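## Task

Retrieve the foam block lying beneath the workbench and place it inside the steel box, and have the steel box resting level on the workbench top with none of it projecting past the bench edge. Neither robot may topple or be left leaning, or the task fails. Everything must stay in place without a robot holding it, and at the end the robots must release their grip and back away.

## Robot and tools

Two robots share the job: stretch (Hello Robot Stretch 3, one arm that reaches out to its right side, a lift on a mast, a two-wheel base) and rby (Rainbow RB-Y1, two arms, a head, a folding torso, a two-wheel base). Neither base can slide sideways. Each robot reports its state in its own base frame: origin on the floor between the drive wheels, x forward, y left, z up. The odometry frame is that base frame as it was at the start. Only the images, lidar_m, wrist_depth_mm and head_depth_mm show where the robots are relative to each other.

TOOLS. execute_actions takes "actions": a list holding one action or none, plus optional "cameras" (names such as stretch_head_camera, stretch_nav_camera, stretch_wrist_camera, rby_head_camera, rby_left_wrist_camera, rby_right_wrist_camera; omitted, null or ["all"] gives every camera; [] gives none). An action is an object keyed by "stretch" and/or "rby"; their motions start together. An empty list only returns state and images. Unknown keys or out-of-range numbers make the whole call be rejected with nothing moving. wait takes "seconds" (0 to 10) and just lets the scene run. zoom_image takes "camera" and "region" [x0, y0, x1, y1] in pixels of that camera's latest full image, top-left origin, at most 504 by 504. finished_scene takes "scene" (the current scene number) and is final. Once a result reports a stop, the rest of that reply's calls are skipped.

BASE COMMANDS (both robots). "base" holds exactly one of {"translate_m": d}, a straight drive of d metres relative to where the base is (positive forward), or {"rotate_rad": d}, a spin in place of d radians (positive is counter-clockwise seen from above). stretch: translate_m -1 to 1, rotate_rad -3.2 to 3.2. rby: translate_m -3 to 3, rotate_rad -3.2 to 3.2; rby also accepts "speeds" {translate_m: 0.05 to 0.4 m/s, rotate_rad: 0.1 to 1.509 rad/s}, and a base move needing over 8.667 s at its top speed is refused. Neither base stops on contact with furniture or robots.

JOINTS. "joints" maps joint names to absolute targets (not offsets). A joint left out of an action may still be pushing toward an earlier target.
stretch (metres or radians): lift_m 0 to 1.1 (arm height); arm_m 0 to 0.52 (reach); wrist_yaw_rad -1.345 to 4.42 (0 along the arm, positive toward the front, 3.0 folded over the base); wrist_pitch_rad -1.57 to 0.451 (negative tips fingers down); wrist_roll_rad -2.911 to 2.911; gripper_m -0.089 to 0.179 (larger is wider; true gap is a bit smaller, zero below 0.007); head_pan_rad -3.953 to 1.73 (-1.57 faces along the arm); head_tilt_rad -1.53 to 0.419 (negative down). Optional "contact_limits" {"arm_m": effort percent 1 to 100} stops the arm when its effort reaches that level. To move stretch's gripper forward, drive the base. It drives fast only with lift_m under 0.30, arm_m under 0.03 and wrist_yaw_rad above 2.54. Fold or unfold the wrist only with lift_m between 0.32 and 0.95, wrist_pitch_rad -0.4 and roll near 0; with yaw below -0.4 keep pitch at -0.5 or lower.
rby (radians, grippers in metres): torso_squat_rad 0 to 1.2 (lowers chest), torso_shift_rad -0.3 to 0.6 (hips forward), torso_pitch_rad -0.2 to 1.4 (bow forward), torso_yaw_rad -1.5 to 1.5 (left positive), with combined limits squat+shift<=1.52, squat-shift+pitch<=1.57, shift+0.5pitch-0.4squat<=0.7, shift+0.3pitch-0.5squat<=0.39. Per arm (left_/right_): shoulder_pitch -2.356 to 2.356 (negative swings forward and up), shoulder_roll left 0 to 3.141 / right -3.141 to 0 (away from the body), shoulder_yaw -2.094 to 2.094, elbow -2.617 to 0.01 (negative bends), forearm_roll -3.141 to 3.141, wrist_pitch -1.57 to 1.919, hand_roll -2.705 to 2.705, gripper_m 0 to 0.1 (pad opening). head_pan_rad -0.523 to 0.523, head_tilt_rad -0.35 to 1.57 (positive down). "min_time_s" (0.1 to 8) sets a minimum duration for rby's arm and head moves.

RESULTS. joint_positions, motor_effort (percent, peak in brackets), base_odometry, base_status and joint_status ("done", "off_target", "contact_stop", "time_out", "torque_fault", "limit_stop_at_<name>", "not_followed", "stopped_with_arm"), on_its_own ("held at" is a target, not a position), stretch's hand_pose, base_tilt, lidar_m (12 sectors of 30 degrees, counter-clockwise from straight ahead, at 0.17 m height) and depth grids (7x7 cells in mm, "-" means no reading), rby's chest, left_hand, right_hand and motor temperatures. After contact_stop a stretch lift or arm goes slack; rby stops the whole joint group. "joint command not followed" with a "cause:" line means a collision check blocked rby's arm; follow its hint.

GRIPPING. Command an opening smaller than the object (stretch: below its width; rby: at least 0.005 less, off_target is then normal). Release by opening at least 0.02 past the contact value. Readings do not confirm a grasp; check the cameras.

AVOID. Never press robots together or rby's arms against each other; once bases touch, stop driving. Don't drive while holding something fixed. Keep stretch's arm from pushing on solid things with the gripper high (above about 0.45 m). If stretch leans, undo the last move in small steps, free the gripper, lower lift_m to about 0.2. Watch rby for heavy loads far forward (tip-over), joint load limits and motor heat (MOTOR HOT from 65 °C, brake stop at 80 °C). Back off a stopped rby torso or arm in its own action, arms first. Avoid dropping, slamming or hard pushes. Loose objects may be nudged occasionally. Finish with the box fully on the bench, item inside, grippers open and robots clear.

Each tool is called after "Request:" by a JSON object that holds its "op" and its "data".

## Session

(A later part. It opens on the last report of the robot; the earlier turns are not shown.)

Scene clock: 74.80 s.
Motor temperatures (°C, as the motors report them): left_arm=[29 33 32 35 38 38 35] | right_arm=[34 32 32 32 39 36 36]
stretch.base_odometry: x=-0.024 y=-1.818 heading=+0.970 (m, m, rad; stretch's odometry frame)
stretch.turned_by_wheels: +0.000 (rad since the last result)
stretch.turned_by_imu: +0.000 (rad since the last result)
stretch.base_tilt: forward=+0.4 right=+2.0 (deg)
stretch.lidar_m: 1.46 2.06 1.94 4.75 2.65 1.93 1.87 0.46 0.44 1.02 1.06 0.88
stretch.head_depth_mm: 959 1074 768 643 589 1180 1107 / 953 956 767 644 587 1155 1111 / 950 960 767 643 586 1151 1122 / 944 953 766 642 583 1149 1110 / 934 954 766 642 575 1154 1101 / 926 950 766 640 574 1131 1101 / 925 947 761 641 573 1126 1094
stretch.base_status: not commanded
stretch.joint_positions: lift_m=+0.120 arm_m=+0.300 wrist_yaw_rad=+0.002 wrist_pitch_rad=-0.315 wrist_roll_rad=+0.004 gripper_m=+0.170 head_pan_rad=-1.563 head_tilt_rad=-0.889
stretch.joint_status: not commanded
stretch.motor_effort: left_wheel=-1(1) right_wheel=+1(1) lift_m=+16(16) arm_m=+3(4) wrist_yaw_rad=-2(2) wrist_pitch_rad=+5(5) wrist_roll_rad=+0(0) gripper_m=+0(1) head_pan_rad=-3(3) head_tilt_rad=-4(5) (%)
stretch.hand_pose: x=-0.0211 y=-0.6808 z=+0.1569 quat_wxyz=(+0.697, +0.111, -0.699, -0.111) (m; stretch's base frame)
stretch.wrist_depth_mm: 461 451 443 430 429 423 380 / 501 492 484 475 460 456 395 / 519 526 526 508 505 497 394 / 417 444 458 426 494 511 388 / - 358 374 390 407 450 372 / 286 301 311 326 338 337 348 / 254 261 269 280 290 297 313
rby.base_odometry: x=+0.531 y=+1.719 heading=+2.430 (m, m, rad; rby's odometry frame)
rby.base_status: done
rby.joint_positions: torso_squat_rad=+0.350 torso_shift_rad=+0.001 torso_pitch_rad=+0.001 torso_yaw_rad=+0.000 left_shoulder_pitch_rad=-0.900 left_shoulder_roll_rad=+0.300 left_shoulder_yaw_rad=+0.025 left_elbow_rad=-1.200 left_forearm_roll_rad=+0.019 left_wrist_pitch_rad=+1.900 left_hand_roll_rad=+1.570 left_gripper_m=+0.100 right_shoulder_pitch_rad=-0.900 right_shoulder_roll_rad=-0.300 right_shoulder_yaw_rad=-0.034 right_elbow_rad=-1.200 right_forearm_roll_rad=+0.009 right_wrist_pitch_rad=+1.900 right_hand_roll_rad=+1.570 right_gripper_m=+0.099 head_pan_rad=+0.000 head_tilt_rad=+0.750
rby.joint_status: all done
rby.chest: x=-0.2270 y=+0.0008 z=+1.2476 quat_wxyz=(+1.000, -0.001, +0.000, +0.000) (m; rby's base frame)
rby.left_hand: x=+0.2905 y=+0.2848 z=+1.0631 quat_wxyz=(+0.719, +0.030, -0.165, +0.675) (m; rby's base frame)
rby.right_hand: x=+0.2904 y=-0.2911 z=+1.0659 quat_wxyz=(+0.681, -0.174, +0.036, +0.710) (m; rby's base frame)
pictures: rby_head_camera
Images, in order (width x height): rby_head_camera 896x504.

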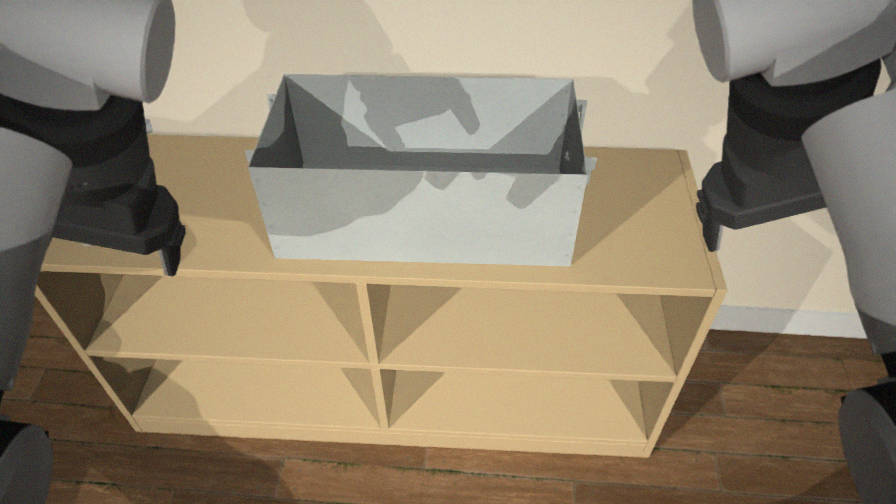

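Request:
{"op": "execute_actions", "data": {"actions": [{"rby":{"base":{"translate_m":0.42},"joints":{"torso_shift_rad":0.15,"right_shoulder_roll_rad":-0.15,"head_tilt_rad":1.0}},"stretch":{"base":{"translate_m":-0.03},"joints":{"lift_m":0.0,"arm_m":0.42}}}], "cameras": ["rby_head_camera","stretch_wrist_camera","rby_left_wrist_camera","rby_right_wrist_camera"]}}

Scene clock: 94.53 s.
Motor temperatures (°C, as the motors report them): left_arm=[30 33 32 35 38 38 35] | right_arm=[34 32 32 32 39 36 36]
stretch.base_odometry: x=-0.041 y=-1.843 heading=+0.970 (m, m, rad; stretch's odometry frame)
stretch.turned_by_wheels: +0.000 (rad since the last result)
stretch.turned_by_imu: +0.001 (rad since the last result)
stretch.base_tilt: forward=+0.4 right=+1.9 (deg)
stretch.lidar_m: 1.48 2.29 2.37 4.75 - 1.90 1.84 1.51 0.42 1.02 1.06 0.91
stretch.head_depth_mm: 959 1097 769 644 588 1198 1105 / 951 954 766 644 587 1084 1112 / 951 951 767 641 586 1149 1119 / 944 951 767 640 580 1145 1121 / 937 948 764 640 572 1147 1092 / 929 946 766 639 572 1131 1104 / 926 946 759 639 573 1127 1100
stretch.base_status: done
stretch.joint_positions: lift_m=+0.003 arm_m=+0.420 wrist_yaw_rad=+0.002 wrist_pitch_rad=-0.315 wrist_roll_rad=+0.004 gripper_m=+0.170 head_pan_rad=-1.563 head_tilt_rad=-0.889
stretch.joint_status: all done
joint sent to its limit — the command would take stretch.lift_m past its lower limit, so that joint was sent only as far as its limit.
stretch.motor_effort: left_wheel=-1(5) right_wheel=+1(3) lift_m=+16(15) arm_m=+3(2) wrist_yaw_rad=-2(2) wrist_pitch_rad=+5(5) wrist_roll_rad=+0(0) gripper_m=+0(1) head_pan_rad=-3(3) head_tilt_rad=-4(5) (%)
stretch.hand_pose: x=-0.0211 y=-0.8008 z=+0.0391 quat_wxyz=(+0.697, +0.111, -0.699, -0.111) (m; stretch's base frame)
stretch.wrist_depth_mm: 344 335 329 323 318 312 311 / 363 363 357 338 340 338 335 / 286 303 315 247 340 364 320 / 226 241 247 257 265 298 311 / - 194 201 212 221 244 247 / 157 164 170 176 183 183 202 / 138 142 147 151 157 161 170
rby.base_odometry: x=+0.213 y=+1.994 heading=+2.430 (m, m, rad; rby's odometry frame)
rby.base_status: done
rby.joint_positions: torso_squat_rad=+0.350 torso_shift_rad=+0.150 torso_pitch_rad=+0.001 torso_yaw_rad=+0.000 left_shoulder_pitch_rad=-0.900 left_shoulder_roll_rad=+0.300 left_shoulder_yaw_rad=+0.025 left_elbow_rad=-1.200 left_forearm_roll_rad=+0.019 left_wrist_pitch_rad=+1.900 left_hand_roll_rad=+1.570 left_gripper_m=+0.100 right_shoulder_pitch_rad=-0.900 right_shoulder_roll_rad=-0.150 right_shoulder_yaw_rad=-0.034 right_elbow_rad=-1.200 right_forearm_roll_rad=+0.009 right_wrist_pitch_rad=+1.900 right_hand_roll_rad=+1.570 right_gripper_m=+0.099 head_pan_rad=+0.000 head_tilt_rad=+1.000
rby.joint_status: all done
rby.chest: x=-0.1293 y=+0.0008 z=+1.2402 quat_wxyz=(+1.000, -0.001, +0.001, +0.000) (m; rby's base frame)
rby.left_hand: x=+0.3880 y=+0.2849 z=+1.0554 quat_wxyz=(+0.719, +0.030, -0.165, +0.675) (m; rby's base frame)
rby.right_hand: x=+0.3803 y=-0.2086 z=+1.0346 quat_wxyz=(+0.647, -0.129, +0.008, +0.751) (m; rby's base frame)
pictures: rby_head_camera, rby_left_wrist_camera, rby_right_wrist_camera, stretch_wrist_camera
Images, in order (width x height): rby_head_camera 896x504, rby_left_wrist_camera 644x364, rby_right_wrist_camera 644x364, stretch_wrist_camera 644x364.

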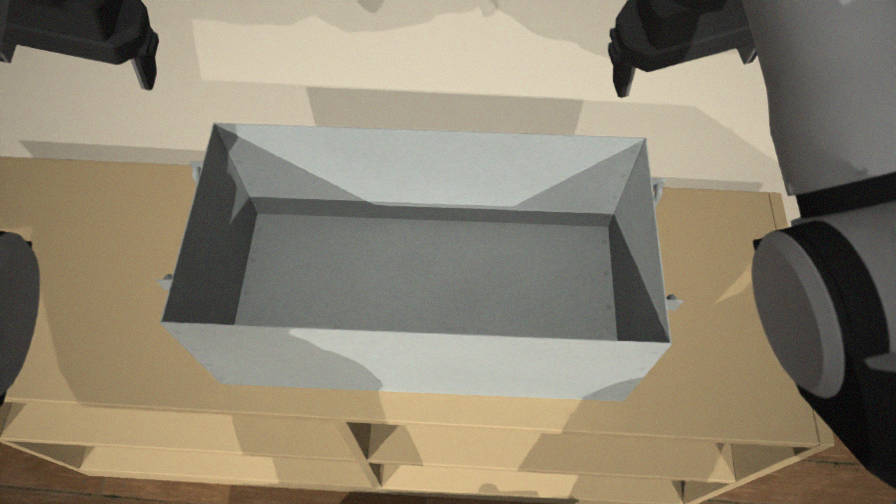

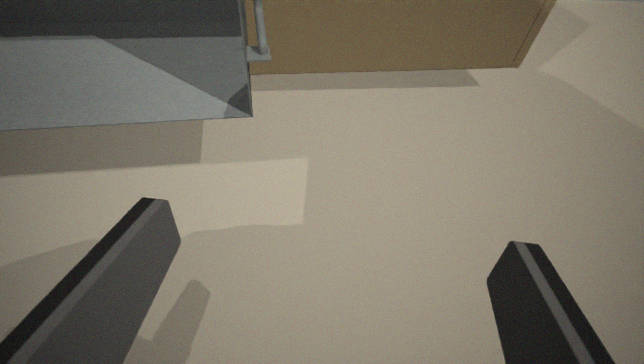

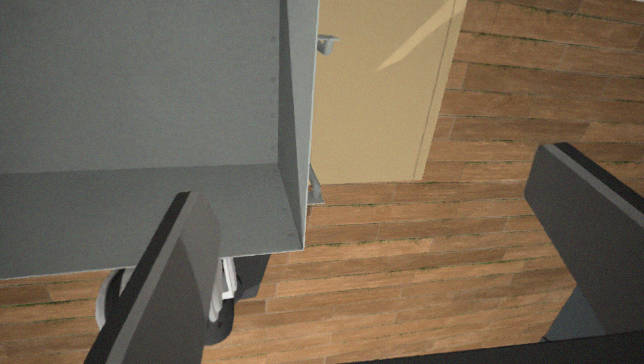

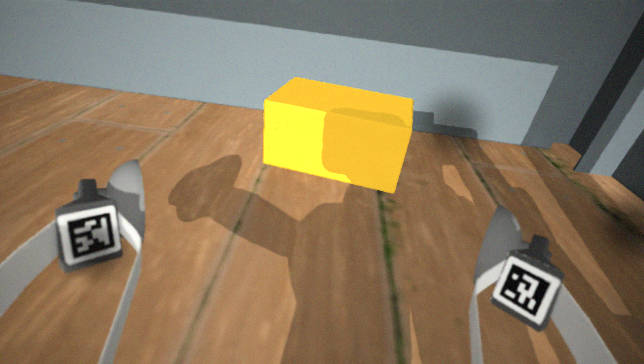

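Request:
{"op": "execute_actions", "data": {"actions": [{"rby":{"joints":{"left_shoulder_pitch_rad":-0.7,"left_elbow_rad":-1.0,"left_wrist_pitch_rad":1.7,"right_shoulder_pitch_rad":-0.7,"right_elbow_rad":-1.0,"right_wrist_pitch_rad":1.7,"left_shoulder_roll_rad":0.25}},"stretch":{"joints":{"arm_m":0.52}}}], "cameras": ["rby_head_camera","stretch_wrist_camera","rby_left_wrist_camera","rby_right_wrist_camera"]}}

Scene clock: 106.37 s.
Motor temperatures (°C, as the motors report them): left_arm=[30 33 32 35 38 38 35] | right_arm=[34 32 32 32 39 36 36]
stretch.base_odometry: x=-0.041 y=-1.843 heading=+0.970 (m, m, rad; stretch's odometry frame)
stretch.turned_by_wheels: +0.000 (rad since the last result)
stretch.turned_by_imu: +0.001 (rad since the last result)
stretch.base_tilt: forward=+0.4 right=+1.9 (deg)
stretch.lidar_m: 1.48 2.28 2.37 4.75 - 1.90 1.84 1.52 0.42 1.02 1.06 0.91
stretch.head_depth_mm: 962 1098 768 644 591 1199 1110 / 955 959 770 644 589 1082 1109 / 943 953 764 641 588 1149 1122 / 942 949 766 641 582 1146 1123 / 938 949 763 640 574 1139 1099 / 929 948 762 641 574 1129 1100 / 923 946 764 639 572 1122 1100
stretch.base_status: not commanded
stretch.joint_positions: lift_m=+0.003 arm_m=+0.520 wrist_yaw_rad=+0.002 wrist_pitch_rad=-0.315 wrist_roll_rad=+0.004 gripper_m=+0.170 head_pan_rad=-1.563 head_tilt_rad=-0.889
stretch.joint_status: all done
stretch.motor_effort: left_wheel=-1(1) right_wheel=+1(1) lift_m=+16(16) arm_m=+4(6) wrist_yaw_rad=-2(2) wrist_pitch_rad=+5(5) wrist_roll_rad=+1(0) gripper_m=-2(1) head_pan_rad=-3(3) head_tilt_rad=-4(4) (%)
stretch.hand_pose: x=-0.0211 y=-0.9008 z=+0.0391 quat_wxyz=(+0.697, +0.111, -0.699, -0.111) (m; stretch's base frame)
stretch.wrist_depth_mm: 244 240 236 232 227 222 218 / 266 262 257 251 244 242 238 / 281 280 275 211 262 261 256 / 227 241 170 161 172 279 282 / - 194 186 167 156 242 245 / 155 162 169 174 172 182 202 / 138 142 146 151 157 160 169
rby.base_odometry: x=+0.213 y=+1.994 heading=+2.430 (m, m, rad; rby's odometry frame)
rby.base_status: not commanded
rby.joint_positions: torso_squat_rad=+0.350 torso_shift_rad=+0.150 torso_pitch_rad=+0.001 torso_yaw_rad=+0.000 left_shoulder_pitch_rad=-0.700 left_shoulder_roll_rad=+0.250 left_shoulder_yaw_rad=+0.025 left_elbow_rad=-1.000 left_forearm_roll_rad=+0.019 left_wrist_pitch_rad=+1.700 left_hand_roll_rad=+1.570 left_gripper_m=+0.100 right_shoulder_pitch_rad=-0.700 right_shoulder_roll_rad=-0.150 right_shoulder_yaw_rad=-0.034 right_elbow_rad=-1.000 right_forearm_roll_rad=+0.009 right_wrist_pitch_rad=+1.700 right_hand_roll_rad=+1.570 right_gripper_m=+0.099 head_pan_rad=+0.000 head_tilt_rad=+1.000
rby.joint_status: all done
rby.chest: x=-0.1294 y=+0.0008 z=+1.2402 quat_wxyz=(+1.000, -0.001, +0.000, +0.000) (m; rby's base frame)
rby.left_hand: x=+0.3277 y=+0.3033 z=+0.9060 quat_wxyz=(+0.719, +0.087, -0.080, +0.685) (m; rby's base frame)
rby.right_hand: x=+0.3221 y=-0.2503 z=+0.8938 quat_wxyz=(+0.669, -0.058, +0.073, +0.738) (m; rby's base frame)
pictures: rby_head_camera, rby_left_wrist_camera, rby_right_wrist_camera, stretch_wrist_camera
Images, in order (width x height): rby_head_camera 896x504, rby_left_wrist_camera 644x364, rby_right_wrist_camera 644x364, stretch_wrist_camera 644x364.

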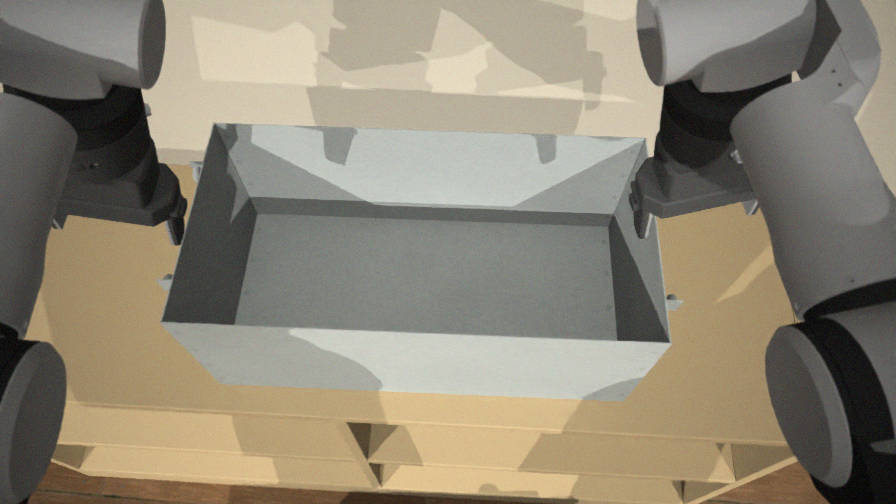

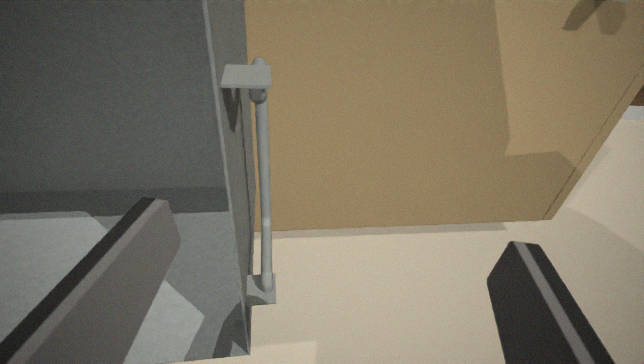

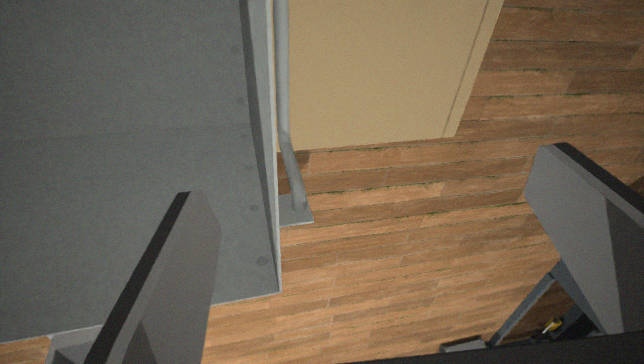

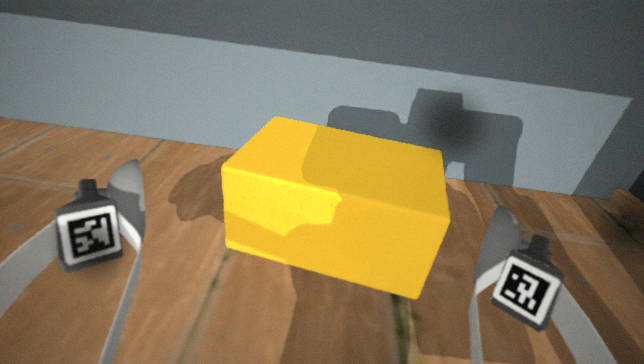

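Request:
{"op": "execute_actions", "data": {"actions": [{"rby":{"joints":{"left_shoulder_roll_rad":0.17,"right_shoulder_roll_rad":-0.09}},"stretch":{"joints":{"gripper_m":0.06}}}], "cameras": ["stretch_wrist_camera"]}}

Request:
{"op": "execute_actions", "data": {"actions": [{"rby":{"joints":{"torso_squat_rad":0.58}},"stretch":{"joints":{"lift_m":0.1,"arm_m":0.0}}}], "cameras": ["rby_head_camera","stretch_wrist_camera","rby_left_wrist_camera","rby_right_wrist_camera"]}}

Scene clock: 113.07 s.
Motor temperatures (°C, as the motors report them): left_arm=[30 33 32 35 38 38 35] | right_arm=[34 32 32 33 39 36 36]
stretch.base_odometry: x=-0.041 y=-1.843 heading=+0.970 (m, m, rad; stretch's odometry frame)
stretch.turned_by_wheels: +0.000 (rad since the last result)
stretch.turned_by_imu: +0.001 (rad since the last result)
stretch.base_tilt: forward=+0.3 right=+1.9 (deg)
stretch.lidar_m: 1.47 2.29 2.36 4.75 - 1.90 1.84 1.51 0.42 1.02 1.06 0.91
stretch.head_depth_mm: 964 1092 768 646 588 1199 1107 / 955 954 768 642 588 1083 1116 / 948 952 766 642 588 1145 1117 / 945 953 766 642 580 1148 1119 / 931 946 763 642 575 1142 1106 / 926 946 767 640 574 1130 1100 / 922 947 766 641 572 1123 1099
stretch.base_status: not commanded
stretch.joint_positions: lift_m=+0.003 arm_m=+0.520 wrist_yaw_rad=-0.003 wrist_pitch_rad=-0.315 wrist_roll_rad=+0.004 gripper_m=+0.060 head_pan_rad=-1.563 head_tilt_rad=-0.889
stretch.joint_status: all done
stretch.motor_effort: left_wheel=-2(2) right_wheel=+3(3) lift_m=+16(16) arm_m=+3(3) wrist_yaw_rad=+5(4) wrist_pitch_rad=+5(5) wrist_roll_rad=+0(0) gripper_m=-2(95) head_pan_rad=-3(3) head_tilt_rad=-4(4) (%)
stretch.hand_pose: x=-0.0223 y=-0.9008 z=+0.0391 quat_wxyz=(+0.697, +0.110, -0.700, -0.112) (m; stretch's base frame)
stretch.wrist_depth_mm: 243 239 235 232 228 224 221 / 265 261 253 251 246 242 237 / 278 279 202 211 264 262 258 / 224 235 193 167 263 279 283 / 187 195 - 173 231 232 246 / 159 165 170 175 174 192 201 / 141 141 147 152 156 164 168
rby.base_odometry: x=+0.213 y=+1.994 heading=+2.430 (m, m, rad; rby's odometry frame)
rby.base_status: not commanded
rby.joint_positions: torso_squat_rad=+0.350 torso_shift_rad=+0.150 torso_pitch_rad=+0.001 torso_yaw_rad=+0.000 left_shoulder_pitch_rad=-0.700 left_shoulder_roll_rad=+0.170 left_shoulder_yaw_rad=+0.025 left_elbow_rad=-1.000 left_forearm_roll_rad=+0.019 left_wrist_pitch_rad=+1.700 left_hand_roll_rad=+1.570 left_gripper_m=+0.100 right_shoulder_pitch_rad=-0.700 right_shoulder_roll_rad=-0.090 right_shoulder_yaw_rad=-0.034 right_elbow_rad=-1.000 right_forearm_roll_rad=+0.009 right_wrist_pitch_rad=+1.700 right_hand_roll_rad=+1.570 right_gripper_m=+0.099 head_pan_rad=+0.000 head_tilt_rad=+1.000
rby.joint_status: all done
rby.chest: x=-0.1294 y=+0.0008 z=+1.2402 quat_wxyz=(+1.000, -0.001, +0.000, +0.000) (m; rby's base frame)
rby.left_hand: x=+0.3232 y=+0.2554 z=+0.8944 quat_wxyz=(+0.738, +0.069, -0.054, +0.669) (m; rby's base frame)
rby.right_hand: x=+0.3169 y=-0.2142 z=+0.8873 quat_wxyz=(+0.656, -0.039, +0.059, +0.752) (m; rby's base frame)
pictures: stretch_wrist_camera
Images, in order (width x height): stretch_wrist_camera 644x364.

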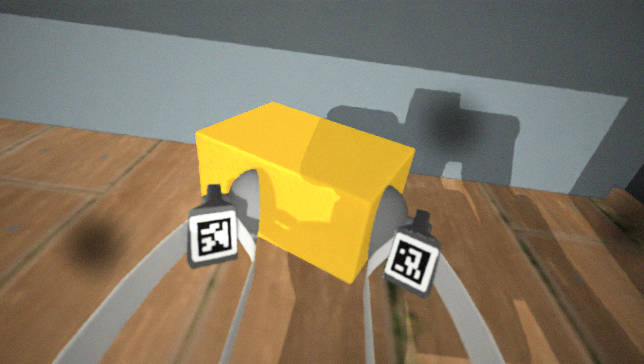

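Scene clock: 118.03 s.
Motor temperatures (°C, as the motors report them): left_arm=[30 33 32 35 38 38 35] | right_arm=[34 32 32 33 39 36 36]
stretch.base_odometry: x=-0.041 y=-1.843 heading=+0.970 (m, m, rad; stretch's odometry frame)
stretch.turned_by_wheels: +0.000 (rad since the last result)
stretch.turned_by_imu: +0.001 (rad since the last result)
stretch.base_tilt: forward=+0.4 right=+1.9 (deg)
stretch.lidar_m: 1.48 2.28 2.37 4.76 2.60 1.90 1.84 1.51 0.42 1.02 1.06 0.90
stretch.head_depth_mm: 962 1104 770 642 590 1201 1109 / 955 954 771 643 588 1085 1114 / 954 953 766 640 587 1167 1120 / 940 953 767 642 581 1146 1121 / 938 951 765 640 574 1147 1101 / 930 954 764 640 573 1129 1101 / 922 947 765 637 574 1136 1100
stretch.base_status: not commanded
stretch.joint_positions: lift_m=+0.100 arm_m=+0.003 wrist_yaw_rad=-0.002 wrist_pitch_rad=-0.312 wrist_roll_rad=+0.004 gripper_m=+0.060 head_pan_rad=-1.563 head_tilt_rad=-0.889
stretch.joint_status: all done
joint sent to its limit — the command would take stretch.arm_m past its lower limit, so that joint was sent only as far as its limit.
stretch.motor_effort: left_wheel=-2(2) right_wheel=+1(3) lift_m=+30(31) arm_m=-5(3) wrist_yaw_rad=+2(4) wrist_pitch_rad=+4(5) wrist_roll_rad=+0(0) gripper_m=-1(3) head_pan_rad=-2(3) head_tilt_rad=-4(4) (%)
stretch.hand_pose: x=-0.0219 y=-0.3841 z=+0.1366 quat_wxyz=(+0.697, +0.110, -0.700, -0.111) (m; stretch's base frame)
stretch.wrist_depth_mm: 752 732 726 710 699 577 370 / 666 730 761 727 760 561 363 / 488 524 565 609 648 537 350 / 385 401 441 450 488 482 344 / 318 333 - 364 395 399 338 / 215 278 289 299 305 327 319 / 192 191 198 204 211 282 283
rby.base_odometry: x=+0.213 y=+1.994 heading=+2.430 (m, m, rad; rby's odometry frame)
rby.base_status: not commanded
rby.joint_positions: torso_squat_rad=+0.580 torso_shift_rad=+0.150 torso_pitch_rad=+0.001 torso_yaw_rad=+0.000 left_shoulder_pitch_rad=-0.700 left_shoulder_roll_rad=+0.170 left_shoulder_yaw_rad=+0.025 left_elbow_rad=-1.000 left_forearm_roll_rad=+0.019 left_wrist_pitch_rad=+1.700 left_hand_roll_rad=+1.570 left_gripper_m=+0.100 right_shoulder_pitch_rad=-0.700 right_shoulder_roll_rad=-0.090 right_shoulder_yaw_rad=-0.034 right_elbow_rad=-1.000 right_forearm_roll_rad=+0.009 right_wrist_pitch_rad=+1.700 right_hand_roll_rad=+1.570 right_gripper_m=+0.099 head_pan_rad=+0.000 head_tilt_rad=+1.000
rby.joint_status: all done
rby.chest: x=-0.1403 y=+0.0008 z=+1.1689 quat_wxyz=(+1.000, -0.001, +0.000, +0.000) (m; rby's base frame)
rby.left_hand: x=+0.3124 y=+0.2553 z=+0.8233 quat_wxyz=(+0.738, +0.069, -0.055, +0.669) (m; rby's base frame)
rby.right_hand: x=+0.3061 y=-0.2143 z=+0.8161 quat_wxyz=(+0.656, -0.039, +0.059, +0.752) (m; rby's base frame)
pictures: rby_head_camera, rby_left_wrist_camera, rby_right_wrist_camera, stretch_wrist_camera
Images, in order (width x height): rby_head_camera 896x504, rby_left_wrist_camera 644x364, rby_right_wrist_camera 644x364, stretch_wrist_camera 644x364.

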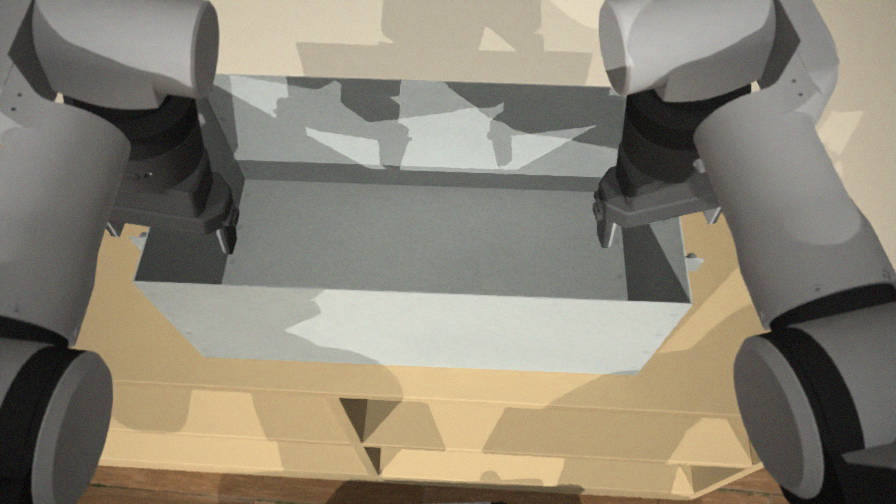

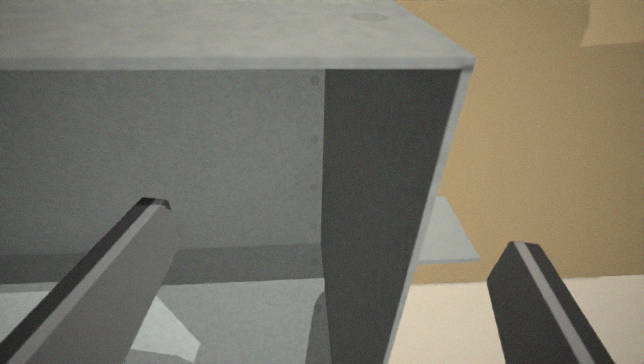

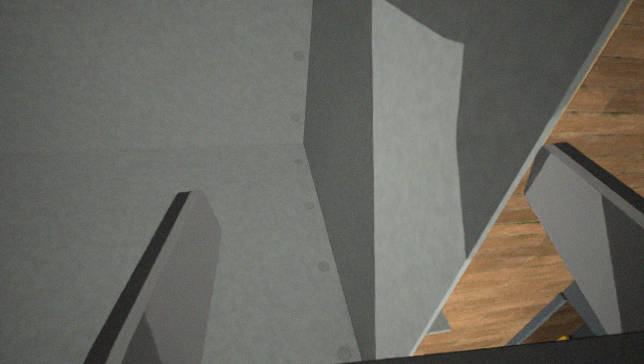

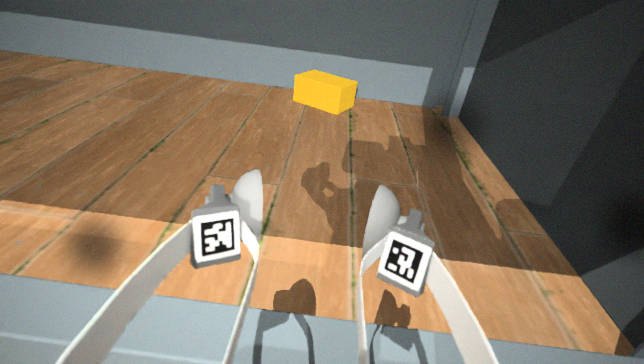

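Request:
{"op": "execute_actions", "data": {"actions": [{"rby":{"joints":{"torso_shift_rad":0.26,"left_shoulder_roll_rad":0.21,"right_shoulder_roll_rad":-0.14}},"stretch":{"base":{"rotate_rad":-0.35},"joints":{"gripper_m":0.175}}}], "cameras": ["rby_head_camera","rby_left_wrist_camera","rby_right_wrist_camera"]}}

Request:
{"op": "execute_actions", "data": {"actions": [{"stretch":{"base":{"translate_m":0.3}}}], "cameras": []}}

Request:
{"op": "execute_actions", "data": {"actions": [{"stretch":{"base":{"rotate_rad":0.35}}}], "cameras": []}}

Request:
{"op": "execute_actions", "data": {"actions": [{"stretch":{"base":{"translate_m":-0.27},"joints":{"arm_m":0.33,"lift_m":0.0}}}], "cameras": ["stretch_wrist_camera"]}}

Scene clock: 127.90 s.
Motor temperatures (°C, as the motors report them): left_arm=[30 33 32 35 38 38 35] | right_arm=[34 32 32 33 39 36 36]
stretch.base_odometry: x=-0.041 y=-1.843 heading=+0.620 (m, m, rad; stretch's odometry frame)
stretch.turned_by_wheels: -0.350 (rad since the last result)
stretch.turned_by_imu: -0.350 (rad since the last result)
stretch.base_tilt: forward=+0.3 right=+1.9 (deg)
stretch.lidar_m: 0.90 2.78 2.29 4.79 4.30 2.25 1.84 1.85 0.42 0.48 1.01 1.00
stretch.head_depth_mm: 1184 1428 1754 1630 1415 1242 1102 / 1130 1333 1623 645 1383 1243 1110 / 1077 1261 1403 643 895 1192 1113 / 1026 1162 766 641 895 1175 1119 / 982 952 766 641 576 875 1099 / 940 948 765 640 562 856 1093 / 907 949 765 642 551 828 1070
stretch.base_status: done
stretch.joint_positions: lift_m=+0.100 arm_m=+0.003 wrist_yaw_rad=-0.002 wrist_pitch_rad=-0.312 wrist_roll_rad=+0.004 gripper_m=+0.175 head_pan_rad=-1.563 head_tilt_rad=-0.889
stretch.joint_status: all done
stretch.motor_effort: left_wheel=+1(4) right_wheel=-3(5) lift_m=+30(30) arm_m=-4(5) wrist_yaw_rad=+1(2) wrist_pitch_rad=+4(4) wrist_roll_rad=+0(0) gripper_m=+0(98) head_pan_rad=-3(3) head_tilt_rad=-5(4) (%)
stretch.hand_pose: x=-0.0219 y=-0.3841 z=+0.1366 quat_wxyz=(+0.697, +0.109, -0.700, -0.111) (m; stretch's base frame)
stretch.wrist_depth_mm: 626 663 707 656 349 207 178 / 651 632 729 657 354 216 179 / 487 520 557 562 359 228 163 / 393 410 428 454 363 241 183 / - 329 345 363 348 269 403 / 267 281 287 239 248 254 348 / 187 191 203 222 253 264 291
rby.base_odometry: x=+0.213 y=+1.994 heading=+2.430 (m, m, rad; rby's odometry frame)
rby.base_status: not commanded
rby.joint_positions: torso_squat_rad=+0.580 torso_shift_rad=+0.260 torso_pitch_rad=+0.001 torso_yaw_rad=+0.000 left_shoulder_pitch_rad=-0.700 left_shoulder_roll_rad=+0.210 left_shoulder_yaw_rad=+0.025 left_elbow_rad=-1.000 left_forearm_roll_rad=+0.019 left_wrist_pitch_rad=+1.700 left_hand_roll_rad=+1.570 left_gripper_m=+0.100 right_shoulder_pitch_rad=-0.700 right_shoulder_roll_rad=-0.140 right_shoulder_yaw_rad=-0.034 right_elbow_rad=-1.000 right_forearm_roll_rad=+0.009 right_wrist_pitch_rad=+1.700 right_hand_roll_rad=+1.570 right_gripper_m=+0.099 head_pan_rad=+0.000 head_tilt_rad=+1.000
rby.joint_status: all done
rby.chest: x=-0.0772 y=+0.0008 z=+1.1558 quat_wxyz=(+1.000, -0.001, +0.001, +0.000) (m; rby's base frame)
rby.left_hand: x=+0.3780 y=+0.2793 z=+0.8155 quat_wxyz=(+0.729, +0.078, -0.067, +0.677) (m; rby's base frame)
rby.right_hand: x=+0.3736 y=-0.2443 z=+0.8082 quat_wxyz=(+0.667, -0.055, +0.071, +0.740) (m; rby's base frame)
pictures: rby_head_camera, rby_left_wrist_camera, rby_right_wrist_camera
Images, in order (width x height): rby_head_camera 896x504, rby_left_wrist_camera 644x364, rby_right_wrist_camera 644x364.

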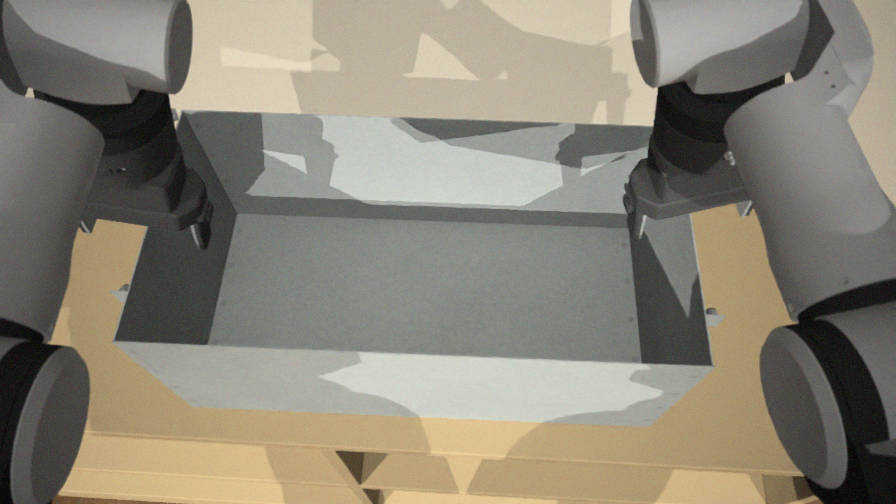

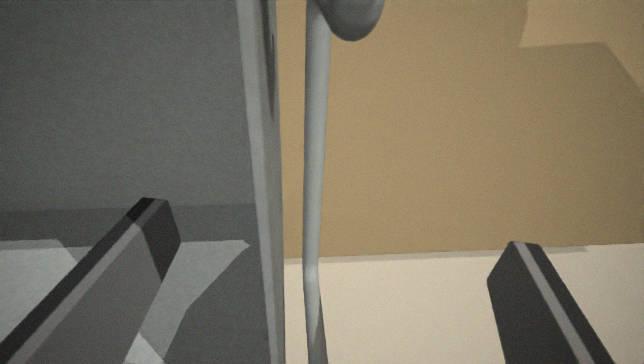

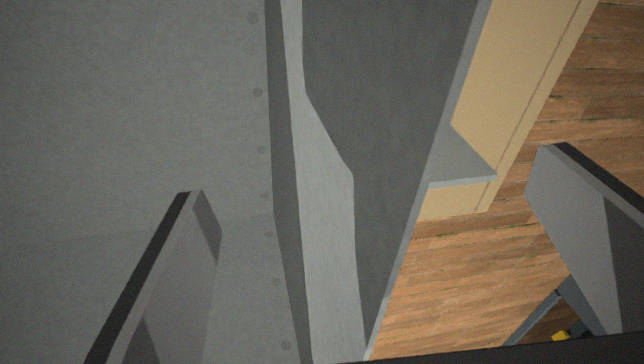

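Scene clock: 132.03 s.
Motor temperatures (°C, as the motors report them): left_arm=[30 33 32 35 38 38 35] | right_arm=[34 32 32 33 39 36 36]
stretch.base_odometry: x=+0.203 y=-1.669 heading=+0.620 (m, m, rad; stretch's odometry frame)
stretch.turned_by_wheels: +0.000 (rad since the last result)
stretch.turned_by_imu: +0.000 (rad since the last result)
stretch.base_tilt: forward=+0.4 right=+2.0 (deg)
stretch.lidar_m: 0.61 2.50 2.17 4.46 4.86 2.60 2.13 0.59 0.63 0.92 0.92 0.66
stretch.head_depth_mm: 1079 1230 771 643 590 1200 1105 / 1017 958 768 642 563 1179 1113 / 975 953 767 644 552 859 1124 / 929 949 767 642 551 805 1104 / 889 948 768 642 552 511 1062 / 854 924 763 639 551 492 1042 / 821 901 765 640 551 482 760
stretch.base_status: done
stretch.joint_positions: lift_m=+0.100 arm_m=+0.003 wrist_yaw_rad=-0.002 wrist_pitch_rad=-0.312 wrist_roll_rad=+0.004 gripper_m=+0.175 head_pan_rad=-1.563 head_tilt_rad=-0.889
stretch.joint_status: not commanded
stretch.motor_effort: left_wheel=+1(4) right_wheel=-3(4) lift_m=+30(30) arm_m=-5(5) wrist_yaw_rad=+2(2) wrist_pitch_rad=+4(4) wrist_roll_rad=+1(0) gripper_m=+0(1) head_pan_rad=-3(3) head_tilt_rad=-4(4) (%)
stretch.hand_pose: x=-0.0219 y=-0.3841 z=+0.1366 quat_wxyz=(+0.697, +0.109, -0.700, -0.111) (m; stretch's base frame)
stretch.wrist_depth_mm: 548 580 627 672 708 573 430 / 580 613 675 697 765 567 439 / 487 523 555 613 652 584 445 / 391 412 424 450 484 517 443 / - 327 348 362 380 415 413 / 267 279 290 300 316 323 347 / 234 242 251 259 267 274 288
rby.base_odometry: x=+0.213 y=+1.994 heading=+2.430 (m, m, rad; rby's odometry frame)
rby.base_status: not commanded
rby.joint_positions: torso_squat_rad=+0.580 torso_shift_rad=+0.260 torso_pitch_rad=+0.001 torso_yaw_rad=+0.000 left_shoulder_pitch_rad=-0.700 left_shoulder_roll_rad=+0.210 left_shoulder_yaw_rad=+0.025 left_elbow_rad=-1.000 left_forearm_roll_rad=+0.019 left_wrist_pitch_rad=+1.700 left_hand_roll_rad=+1.570 left_gripper_m=+0.100 right_shoulder_pitch_rad=-0.700 right_shoulder_roll_rad=-0.140 right_shoulder_yaw_rad=-0.034 right_elbow_rad=-1.000 right_forearm_roll_rad=+0.009 right_wrist_pitch_rad=+1.700 right_hand_roll_rad=+1.570 right_gripper_m=+0.099 head_pan_rad=+0.000 head_tilt_rad=+1.000
rby.joint_status: not commanded
rby.chest: x=-0.0772 y=+0.0008 z=+1.1558 quat_wxyz=(+1.000, -0.001, +0.001, +0.000) (m; rby's base frame)
rby.left_hand: x=+0.3780 y=+0.2793 z=+0.8155 quat_wxyz=(+0.729, +0.078, -0.067, +0.677) (m; rby's base frame)
rby.right_hand: x=+0.3736 y=-0.2443 z=+0.8082 quat_wxyz=(+0.667, -0.055, +0.071, +0.740) (m; rby's base frame)
pictures: none
No camera images: the call's "cameras" was empty. Leave "cameras" out to get every camera's image.

Scene clock: 133.53 s.
Motor temperatures (°C, as the motors report them): left_arm=[30 33 32 35 38 38 35] | right_arm=[34 32 32 33 39 36 36]
stretch.base_odometry: x=+0.203 y=-1.669 heading=+0.970 (m, m, rad; stretch's odometry frame)
stretch.turned_by_wheels: +0.350 (rad since the last result)
stretch.turned_by_imu: +0.352 (rad since the last result)
stretch.base_tilt: forward=+0.4 right=+1.8 (deg)
stretch.lidar_m: 1.07 2.27 2.17 4.85 3.00 2.19 2.14 0.59 0.84 0.92 0.77 0.61
stretch.head_depth_mm: 869 951 769 644 555 802 1093 / 865 943 770 644 552 802 1097 / 858 932 768 641 552 787 1100 / 852 925 764 642 552 517 1105 / 848 919 762 641 551 510 1085 / 843 916 765 639 550 509 1076 / 835 918 763 637 549 509 1070
stretch.base_status: done
stretch.joint_positions: lift_m=+0.100 arm_m=+0.003 wrist_yaw_rad=-0.002 wrist_pitch_rad=-0.312 wrist_roll_rad=+0.004 gripper_m=+0.175 head_pan_rad=-1.563 head_tilt_rad=-0.889
stretch.joint_status: not commanded
stretch.motor_effort: left_wheel=-2(4) right_wheel=+1(4) lift_m=+30(30) arm_m=-5(4) wrist_yaw_rad=+2(2) wrist_pitch_rad=+4(4) wrist_roll_rad=+0(0) gripper_m=+1(0) head_pan_rad=-3(3) head_tilt_rad=-5(5) (%)
stretch.hand_pose: x=-0.0219 y=-0.3841 z=+0.1367 quat_wxyz=(+0.697, +0.109, -0.700, -0.111) (m; stretch's base frame)
stretch.wrist_depth_mm: 641 646 627 616 608 593 590 / 626 673 676 672 658 654 636 / 487 513 568 606 620 639 670 / 392 415 427 451 478 513 556 / - 330 344 359 380 413 423 / 269 279 290 301 314 321 344 / 235 242 251 258 267 275 291
rby.base_odometry: x=+0.213 y=+1.994 heading=+2.430 (m, m, rad; rby's odometry frame)
rby.base_status: not commanded
rby.joint_positions: torso_squat_rad=+0.580 torso_shift_rad=+0.260 torso_pitch_rad=+0.001 torso_yaw_rad=+0.000 left_shoulder_pitch_rad=-0.700 left_shoulder_roll_rad=+0.210 left_shoulder_yaw_rad=+0.025 left_elbow_rad=-1.000 left_forearm_roll_rad=+0.019 left_wrist_pitch_rad=+1.700 left_hand_roll_rad=+1.570 left_gripper_m=+0.100 right_shoulder_pitch_rad=-0.700 right_shoulder_roll_rad=-0.140 right_shoulder_yaw_rad=-0.034 right_elbow_rad=-1.000 right_forearm_roll_rad=+0.009 right_wrist_pitch_rad=+1.700 right_hand_roll_rad=+1.570 right_gripper_m=+0.099 head_pan_rad=+0.000 head_tilt_rad=+1.000
rby.joint_status: not commanded
rby.chest: x=-0.0772 y=+0.0008 z=+1.1558 quat_wxyz=(+1.000, -0.001, +0.001, +0.000) (m; rby's base frame)
rby.left_hand: x=+0.3780 y=+0.2793 z=+0.8155 quat_wxyz=(+0.729, +0.078, -0.067, +0.677) (m; rby's base frame)
rby.right_hand: x=+0.3736 y=-0.2443 z=+0.8082 quat_wxyz=(+0.667, -0.055, +0.071, +0.740) (m; rby's base frame)
pictures: none
No camera images: the call's "cameras" was empty. Leave "cameras" out to get every camera's image.

Scene clock: 137.27 s.
Motor temperatures (°C, as the motors report them): left_arm=[30 33 32 35 38 38 35] | right_arm=[34 32 32 33 39 36 36]
stretch.base_odometry: x=+0.050 y=-1.892 heading=+0.970 (m, m, rad; stretch's odometry frame)
stretch.turned_by_wheels: +0.000 (rad since the last result)
stretch.turned_by_imu: +0.002 (rad since the last result)
stretch.base_tilt: forward=+0.4 right=+1.9 (deg)
stretch.lidar_m: 1.07 2.35 2.35 4.86 2.62 1.91 1.87 0.36 0.41 0.92 0.95 0.86
stretch.head_depth_mm: 870 986 769 645 554 768 1086 / 862 942 767 643 554 798 1091 / 855 928 767 640 551 520 1097 / 848 929 765 641 553 510 1095 / 849 920 766 641 552 511 1083 / 839 917 765 639 550 510 1071 / 836 915 761 638 550 509 1077
stretch.base_status: done
stretch.joint_positions: lift_m=+0.081 arm_m=+0.330 wrist_yaw_rad=-0.001 wrist_pitch_rad=-0.321 wrist_roll_rad=+0.004 gripper_m=+0.175 head_pan_rad=-1.563 head_tilt_rad=-0.889
stretch.joint_status: lift_m contact_stop (moved -0.018 of -0.100); the others done
joint sent to its limit — the command would take stretch.lift_m past its lower limit, so that joint was sent only as far as its limit.
stretch.on_its_own: lift_m is slack since a contact_stop, until your next command for it (your +0.000 is given up)
stretch.motor_effort: left_wheel=-1(5) right_wheel=+1(6) lift_m=+23(51) arm_m=+3(19) wrist_yaw_rad=+0(2) wrist_pitch_rad=+7(33) wrist_roll_rad=+1(1) gripper_m=-1(1) head_pan_rad=-2(3) head_tilt_rad=-4(4) (%)
stretch.hand_pose: x=-0.0216 y=-0.7101 z=+0.1164 quat_wxyz=(+0.697, +0.113, -0.699, -0.114) (m; stretch's base frame)
stretch.wrist_depth_mm: 331 323 318 312 307 301 297 / 360 353 348 341 334 326 326 / 393 389 381 371 363 356 352 / 357 374 368 305 394 392 336 / - 297 311 302 337 373 346 / 243 255 262 275 284 291 309 / 214 221 227 236 243 249 264
rby.base_odometry: x=+0.213 y=+1.994 heading=+2.430 (m, m, rad; rby's odometry frame)
rby.base_status: not commanded
rby.joint_positions: torso_squat_rad=+0.580 torso_shift_rad=+0.260 torso_pitch_rad=+0.001 torso_yaw_rad=+0.000 left_shoulder_pitch_rad=-0.700 left_shoulder_roll_rad=+0.210 left_shoulder_yaw_rad=+0.025 left_elbow_rad=-1.000 left_forearm_roll_rad=+0.019 left_wrist_pitch_rad=+1.700 left_hand_roll_rad=+1.570 left_gripper_m=+0.100 right_shoulder_pitch_rad=-0.700 right_shoulder_roll_rad=-0.140 right_shoulder_yaw_rad=-0.034 right_elbow_rad=-1.000 right_forearm_roll_rad=+0.009 right_wrist_pitch_rad=+1.700 right_hand_roll_rad=+1.570 right_gripper_m=+0.099 head_pan_rad=+0.000 head_tilt_rad=+1.000
rby.joint_status: not commanded
rby.chest: x=-0.0772 y=+0.0008 z=+1.1558 quat_wxyz=(+1.000, -0.001, +0.001, +0.000) (m; rby's base frame)
rby.left_hand: x=+0.3780 y=+0.2793 z=+0.8155 quat_wxyz=(+0.729, +0.078, -0.067, +0.677) (m; rby's base frame)
rby.right_hand: x=+0.3736 y=-0.2443 z=+0.8082 quat_wxyz=(+0.667, -0.055, +0.071, +0.740) (m; rby's base frame)
pictures: stretch_wrist_camera
ARM HIT: stretch's arm struck its own base hard.
Images, in order (width x height): stretch_wrist_camera 644x364.

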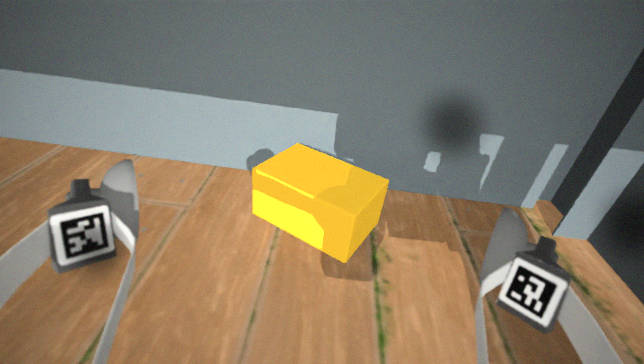

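Request:
{"op": "execute_actions", "data": {"actions": [{"rby":{"joints":{"left_gripper_m":0,"right_gripper_m":0}},"stretch":{"joints":{"lift_m":0.005}}}], "cameras": []}}

Request:
{"op": "execute_actions", "data": {"actions": [{"rby":{"joints":{"torso_squat_rad":0.0,"torso_shift_rad":0.1}},"stretch":{"joints":{"arm_m":0.47}}}], "cameras": ["rby_head_camera","stretch_wrist_camera"]}}

Request:
{"op": "execute_actions", "data": {"actions": [{"stretch":{"joints":{"gripper_m":0.05}}}], "cameras": ["stretch_wrist_camera"]}}

Scene clock: 144.60 s.
Motor temperatures (°C, as the motors report them): left_arm=[30 33 32 35 38 38 35] | right_arm=[34 32 32 33 40 36 36]
stretch.base_odometry: x=+0.050 y=-1.892 heading=+0.970 (m, m, rad; stretch's odometry frame)
stretch.turned_by_wheels: +0.000 (rad since the last result)
stretch.turned_by_imu: +0.001 (rad since the last result)
stretch.base_tilt: forward=+0.4 right=+1.9 (deg)
stretch.lidar_m: 1.07 2.35 2.36 4.85 2.62 1.91 1.87 0.36 0.41 0.92 0.95 0.86
stretch.head_depth_mm: 871 983 770 642 554 772 1083 / 864 938 768 642 552 798 1094 / 855 935 764 641 552 519 1105 / 854 929 763 641 550 511 1090 / 844 920 763 640 552 511 1082 / 841 914 764 641 550 510 1074 / 836 916 761 641 549 509 1069
stretch.base_status: not commanded
stretch.joint_positions: lift_m=+0.005 arm_m=+0.330 wrist_yaw_rad=-0.001 wrist_pitch_rad=-0.321 wrist_roll_rad=+0.004 gripper_m=+0.175 head_pan_rad=-1.563 head_tilt_rad=-0.889
stretch.joint_status: all done
stretch.motor_effort: left_wheel=-1(2) right_wheel=+1(1) lift_m=+16(20) arm_m=+3(3) wrist_yaw_rad=+0(1) wrist_pitch_rad=+7(6) wrist_roll_rad=+0(0) gripper_m=+0(1) head_pan_rad=-3(3) head_tilt_rad=-5(4) (%)
stretch.hand_pose: x=-0.0216 y=-0.7101 z=+0.0403 quat_wxyz=(+0.697, +0.113, -0.699, -0.114) (m; stretch's base frame)
stretch.wrist_depth_mm: 331 325 322 313 309 302 297 / 355 351 344 327 333 325 327 / 286 303 306 252 345 354 354 / 234 242 251 255 277 299 317 / - 194 205 214 223 242 247 / 159 166 172 179 186 191 205 / 140 144 149 154 159 163 172
rby.base_odometry: x=+0.213 y=+1.994 heading=+2.430 (m, m, rad; rby's odometry frame)
rby.base_status: not commanded
rby.joint_positions: torso_squat_rad=+0.580 torso_shift_rad=+0.260 torso_pitch_rad=+0.001 torso_yaw_rad=+0.000 left_shoulder_pitch_rad=-0.701 left_shoulder_roll_rad=+0.200 left_shoulder_yaw_rad=+0.024 left_elbow_rad=-1.000 left_forearm_roll_rad=+0.024 left_wrist_pitch_rad=+1.700 left_hand_roll_rad=+1.570 left_gripper_m=+0.011 right_shoulder_pitch_rad=-0.701 right_shoulder_roll_rad=-0.131 right_shoulder_yaw_rad=-0.034 right_elbow_rad=-1.000 right_forearm_roll_rad=+0.005 right_wrist_pitch_rad=+1.700 right_hand_roll_rad=+1.570 right_gripper_m=+0.011 head_pan_rad=+0.000 head_tilt_rad=+1.000
rby.joint_status: left_gripper_m off_target (ended at +0.011, target +0.000); right_gripper_m off_target (ended at +0.011, target +0.000)
rby.chest: x=-0.0770 y=+0.0008 z=+1.1558 quat_wxyz=(+1.000, -0.001, +0.001, +0.000) (m; rby's base frame)
rby.left_hand: x=+0.3777 y=+0.2722 z=+0.8138 quat_wxyz=(+0.732, +0.075, -0.063, +0.675) (m; rby's base frame)
rby.right_hand: x=+0.3733 y=-0.2376 z=+0.8072 quat_wxyz=(+0.664, -0.051, +0.067, +0.743) (m; rby's base frame)
pictures: none
No camera images: the call's "cameras" was empty. Leave "cameras" out to get every camera's image.

Scene clock: 147.30 s.
Motor temperatures (°C, as the motors report them): left_arm=[30 33 32 35 39 38 35] | right_arm=[34 33 32 33 41 36 36]
stretch.base_odometry: x=+0.050 y=-1.892 heading=+0.970 (m, m, rad; stretch's odometry frame)
stretch.turned_by_wheels: +0.000 (rad since the last result)
stretch.turned_by_imu: +0.001 (rad since the last result)
stretch.base_tilt: forward=+0.4 right=+1.9 (deg)
stretch.lidar_m: 1.07 2.36 2.36 4.87 2.63 1.91 1.86 0.36 0.41 0.92 0.96 0.86
stretch.head_depth_mm: 865 993 772 643 553 769 1085 / 861 941 768 642 553 798 1087 / 855 934 767 642 552 517 1103 / 850 927 767 641 551 512 1095 / 845 920 765 638 551 511 1080 / 840 914 764 638 550 510 1077 / 835 916 765 637 548 509 1071
stretch.base_status: not commanded
stretch.joint_positions: lift_m=+0.005 arm_m=+0.470 wrist_yaw_rad=-0.001 wrist_pitch_rad=-0.321 wrist_roll_rad=+0.004 gripper_m=+0.175 head_pan_rad=-1.563 head_tilt_rad=-0.889
stretch.joint_status: all done
stretch.motor_effort: left_wheel=-1(2) right_wheel=+1(1) lift_m=+16(16) arm_m=+4(2) wrist_yaw_rad=+0(1) wrist_pitch_rad=+7(6) wrist_roll_rad=+1(0) gripper_m=+0(0) head_pan_rad=-3(2) head_tilt_rad=-5(5) (%)
stretch.hand_pose: x=-0.0216 y=-0.8501 z=+0.0403 quat_wxyz=(+0.697, +0.113, -0.699, -0.114) (m; stretch's base frame)
stretch.wrist_depth_mm: 196 191 187 184 182 178 174 / 211 208 204 200 196 193 189 / 234 229 221 215 214 209 206 / 232 240 153 162 225 229 226 / - 193 145 130 140 241 240 / 159 166 161 125 122 190 204 / 140 143 148 140 153 162 171
rby.base_odometry: x=+0.213 y=+1.994 heading=+2.430 (m, m, rad; rby's odometry frame)
rby.base_status: not commanded
rby.joint_positions: torso_squat_rad=+0.000 torso_shift_rad=+0.101 torso_pitch_rad=+0.002 torso_yaw_rad=+0.000 left_shoulder_pitch_rad=-0.700 left_shoulder_roll_rad=+0.200 left_shoulder_yaw_rad=+0.024 left_elbow_rad=-1.000 left_forearm_roll_rad=+0.024 left_wrist_pitch_rad=+1.700 left_hand_roll_rad=+1.570 left_gripper_m=+0.009 right_shoulder_pitch_rad=-0.700 right_shoulder_roll_rad=-0.130 right_shoulder_yaw_rad=-0.033 right_elbow_rad=-1.000 right_forearm_roll_rad=+0.005 right_wrist_pitch_rad=+1.699 right_hand_roll_rad=+1.570 right_gripper_m=+0.012 head_pan_rad=+0.000 head_tilt_rad=+1.000
rby.joint_status: all done
rby.chest: x=-0.1570 y=+0.0008 z=+1.2864 quat_wxyz=(+1.000, -0.001, +0.001, +0.000) (m; rby's base frame)
rby.left_hand: x=+0.2968 y=+0.2724 z=+0.9434 quat_wxyz=(+0.732, +0.075, -0.062, +0.675) (m; rby's base frame)
rby.right_hand: x=+0.2927 y=-0.2370 z=+0.9370 quat_wxyz=(+0.664, -0.050, +0.067, +0.743) (m; rby's base frame)
pictures: rby_head_camera, stretch_wrist_camera
Images, in order (width x height): rby_head_camera 896x504, stretch_wrist_camera 644x364.

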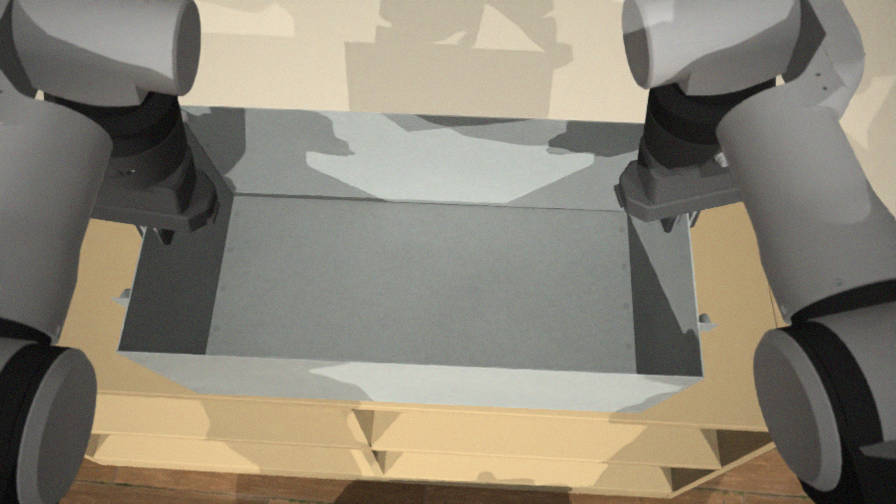

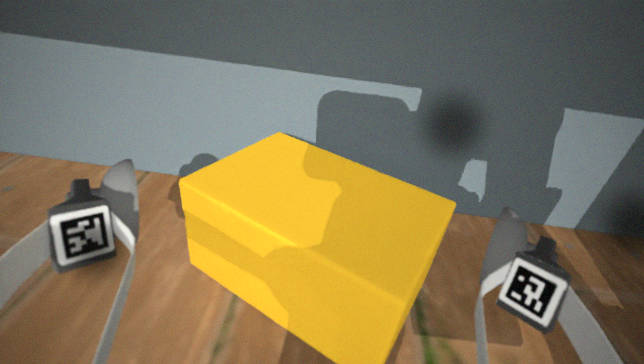

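Scene clock: 149.03 s.
Motor temperatures (°C, as the motors report them): left_arm=[30 33 32 35 40 38 35] | right_arm=[34 33 32 33 41 36 36]
stretch.base_odometry: x=+0.050 y=-1.892 heading=+0.970 (m, m, rad; stretch's odometry frame)
stretch.turned_by_wheels: +0.000 (rad since the last result)
stretch.turned_by_imu: +0.000 (rad since the last result)
stretch.base_tilt: forward=+0.3 right=+1.8 (deg)
stretch.lidar_m: 1.07 2.35 2.36 4.86 2.62 1.91 1.87 0.36 0.41 0.91 0.95 0.86
stretch.head_depth_mm: 866 986 769 644 554 771 1088 / 859 936 770 644 551 800 1094 / 857 930 769 642 553 521 1099 / 854 926 765 641 551 512 1090 / 847 919 764 640 553 511 1082 / 840 918 767 640 550 510 1074 / 838 915 764 638 549 508 1074
stretch.base_status: not commanded
stretch.joint_positions: lift_m=+0.005 arm_m=+0.470 wrist_yaw_rad=+0.000 wrist_pitch_rad=-0.319 wrist_roll_rad=+0.004 gripper_m=+0.052 head_pan_rad=-1.563 head_tilt_rad=-0.889
stretch.joint_status: all done
stretch.motor_effort: left_wheel=-1(1) right_wheel=+0(1) lift_m=+16(16) arm_m=+3(3) wrist_yaw_rad=+0(0) wrist_pitch_rad=+6(7) wrist_roll_rad=+0(0) gripper_m=-30(100) head_pan_rad=-2(3) head_tilt_rad=-4(4) (%)
stretch.hand_pose: x=-0.0216 y=-0.8503 z=+0.0409 quat_wxyz=(+0.697, +0.112, -0.699, -0.113) (m; stretch's base frame)
stretch.wrist_depth_mm: 195 190 188 184 181 178 175 / 212 208 205 199 195 192 188 / 232 229 221 215 213 208 206 / 227 242 152 160 225 229 224 / 193 - 148 128 133 240 239 / - 164 162 127 116 201 203 / 140 143 148 140 153 163 171
rby.base_odometry: x=+0.213 y=+1.994 heading=+2.430 (m, m, rad; rby's odometry frame)
rby.base_status: not commanded
rby.joint_positions: torso_squat_rad=+0.000 torso_shift_rad=+0.101 torso_pitch_rad=+0.002 torso_yaw_rad=+0.000 left_shoulder_pitch_rad=-0.700 left_shoulder_roll_rad=+0.200 left_shoulder_yaw_rad=+0.024 left_elbow_rad=-1.000 left_forearm_roll_rad=+0.024 left_wrist_pitch_rad=+1.700 left_hand_roll_rad=+1.570 left_gripper_m=+0.009 right_shoulder_pitch_rad=-0.700 right_shoulder_roll_rad=-0.130 right_shoulder_yaw_rad=-0.033 right_elbow_rad=-1.000 right_forearm_roll_rad=+0.005 right_wrist_pitch_rad=+1.699 right_hand_roll_rad=+1.570 right_gripper_m=+0.012 head_pan_rad=+0.000 head_tilt_rad=+1.000
rby.joint_status: not commanded
rby.chest: x=-0.1570 y=+0.0008 z=+1.2864 quat_wxyz=(+1.000, -0.001, +0.001, +0.000) (m; rby's base frame)
rby.left_hand: x=+0.2968 y=+0.2724 z=+0.9434 quat_wxyz=(+0.732, +0.075, -0.062, +0.675) (m; rby's base frame)
rby.right_hand: x=+0.2927 y=-0.2370 z=+0.9370 quat_wxyz=(+0.664, -0.050, +0.067, +0.743) (m; rby's base frame)
pictures: stretch_wrist_camera
Images, in order (width x height): stretch_wrist_camera 644x364.

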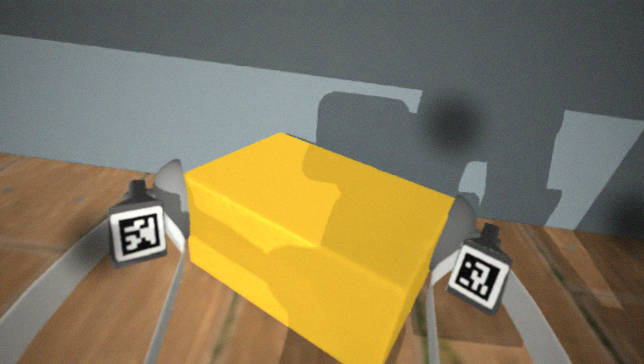

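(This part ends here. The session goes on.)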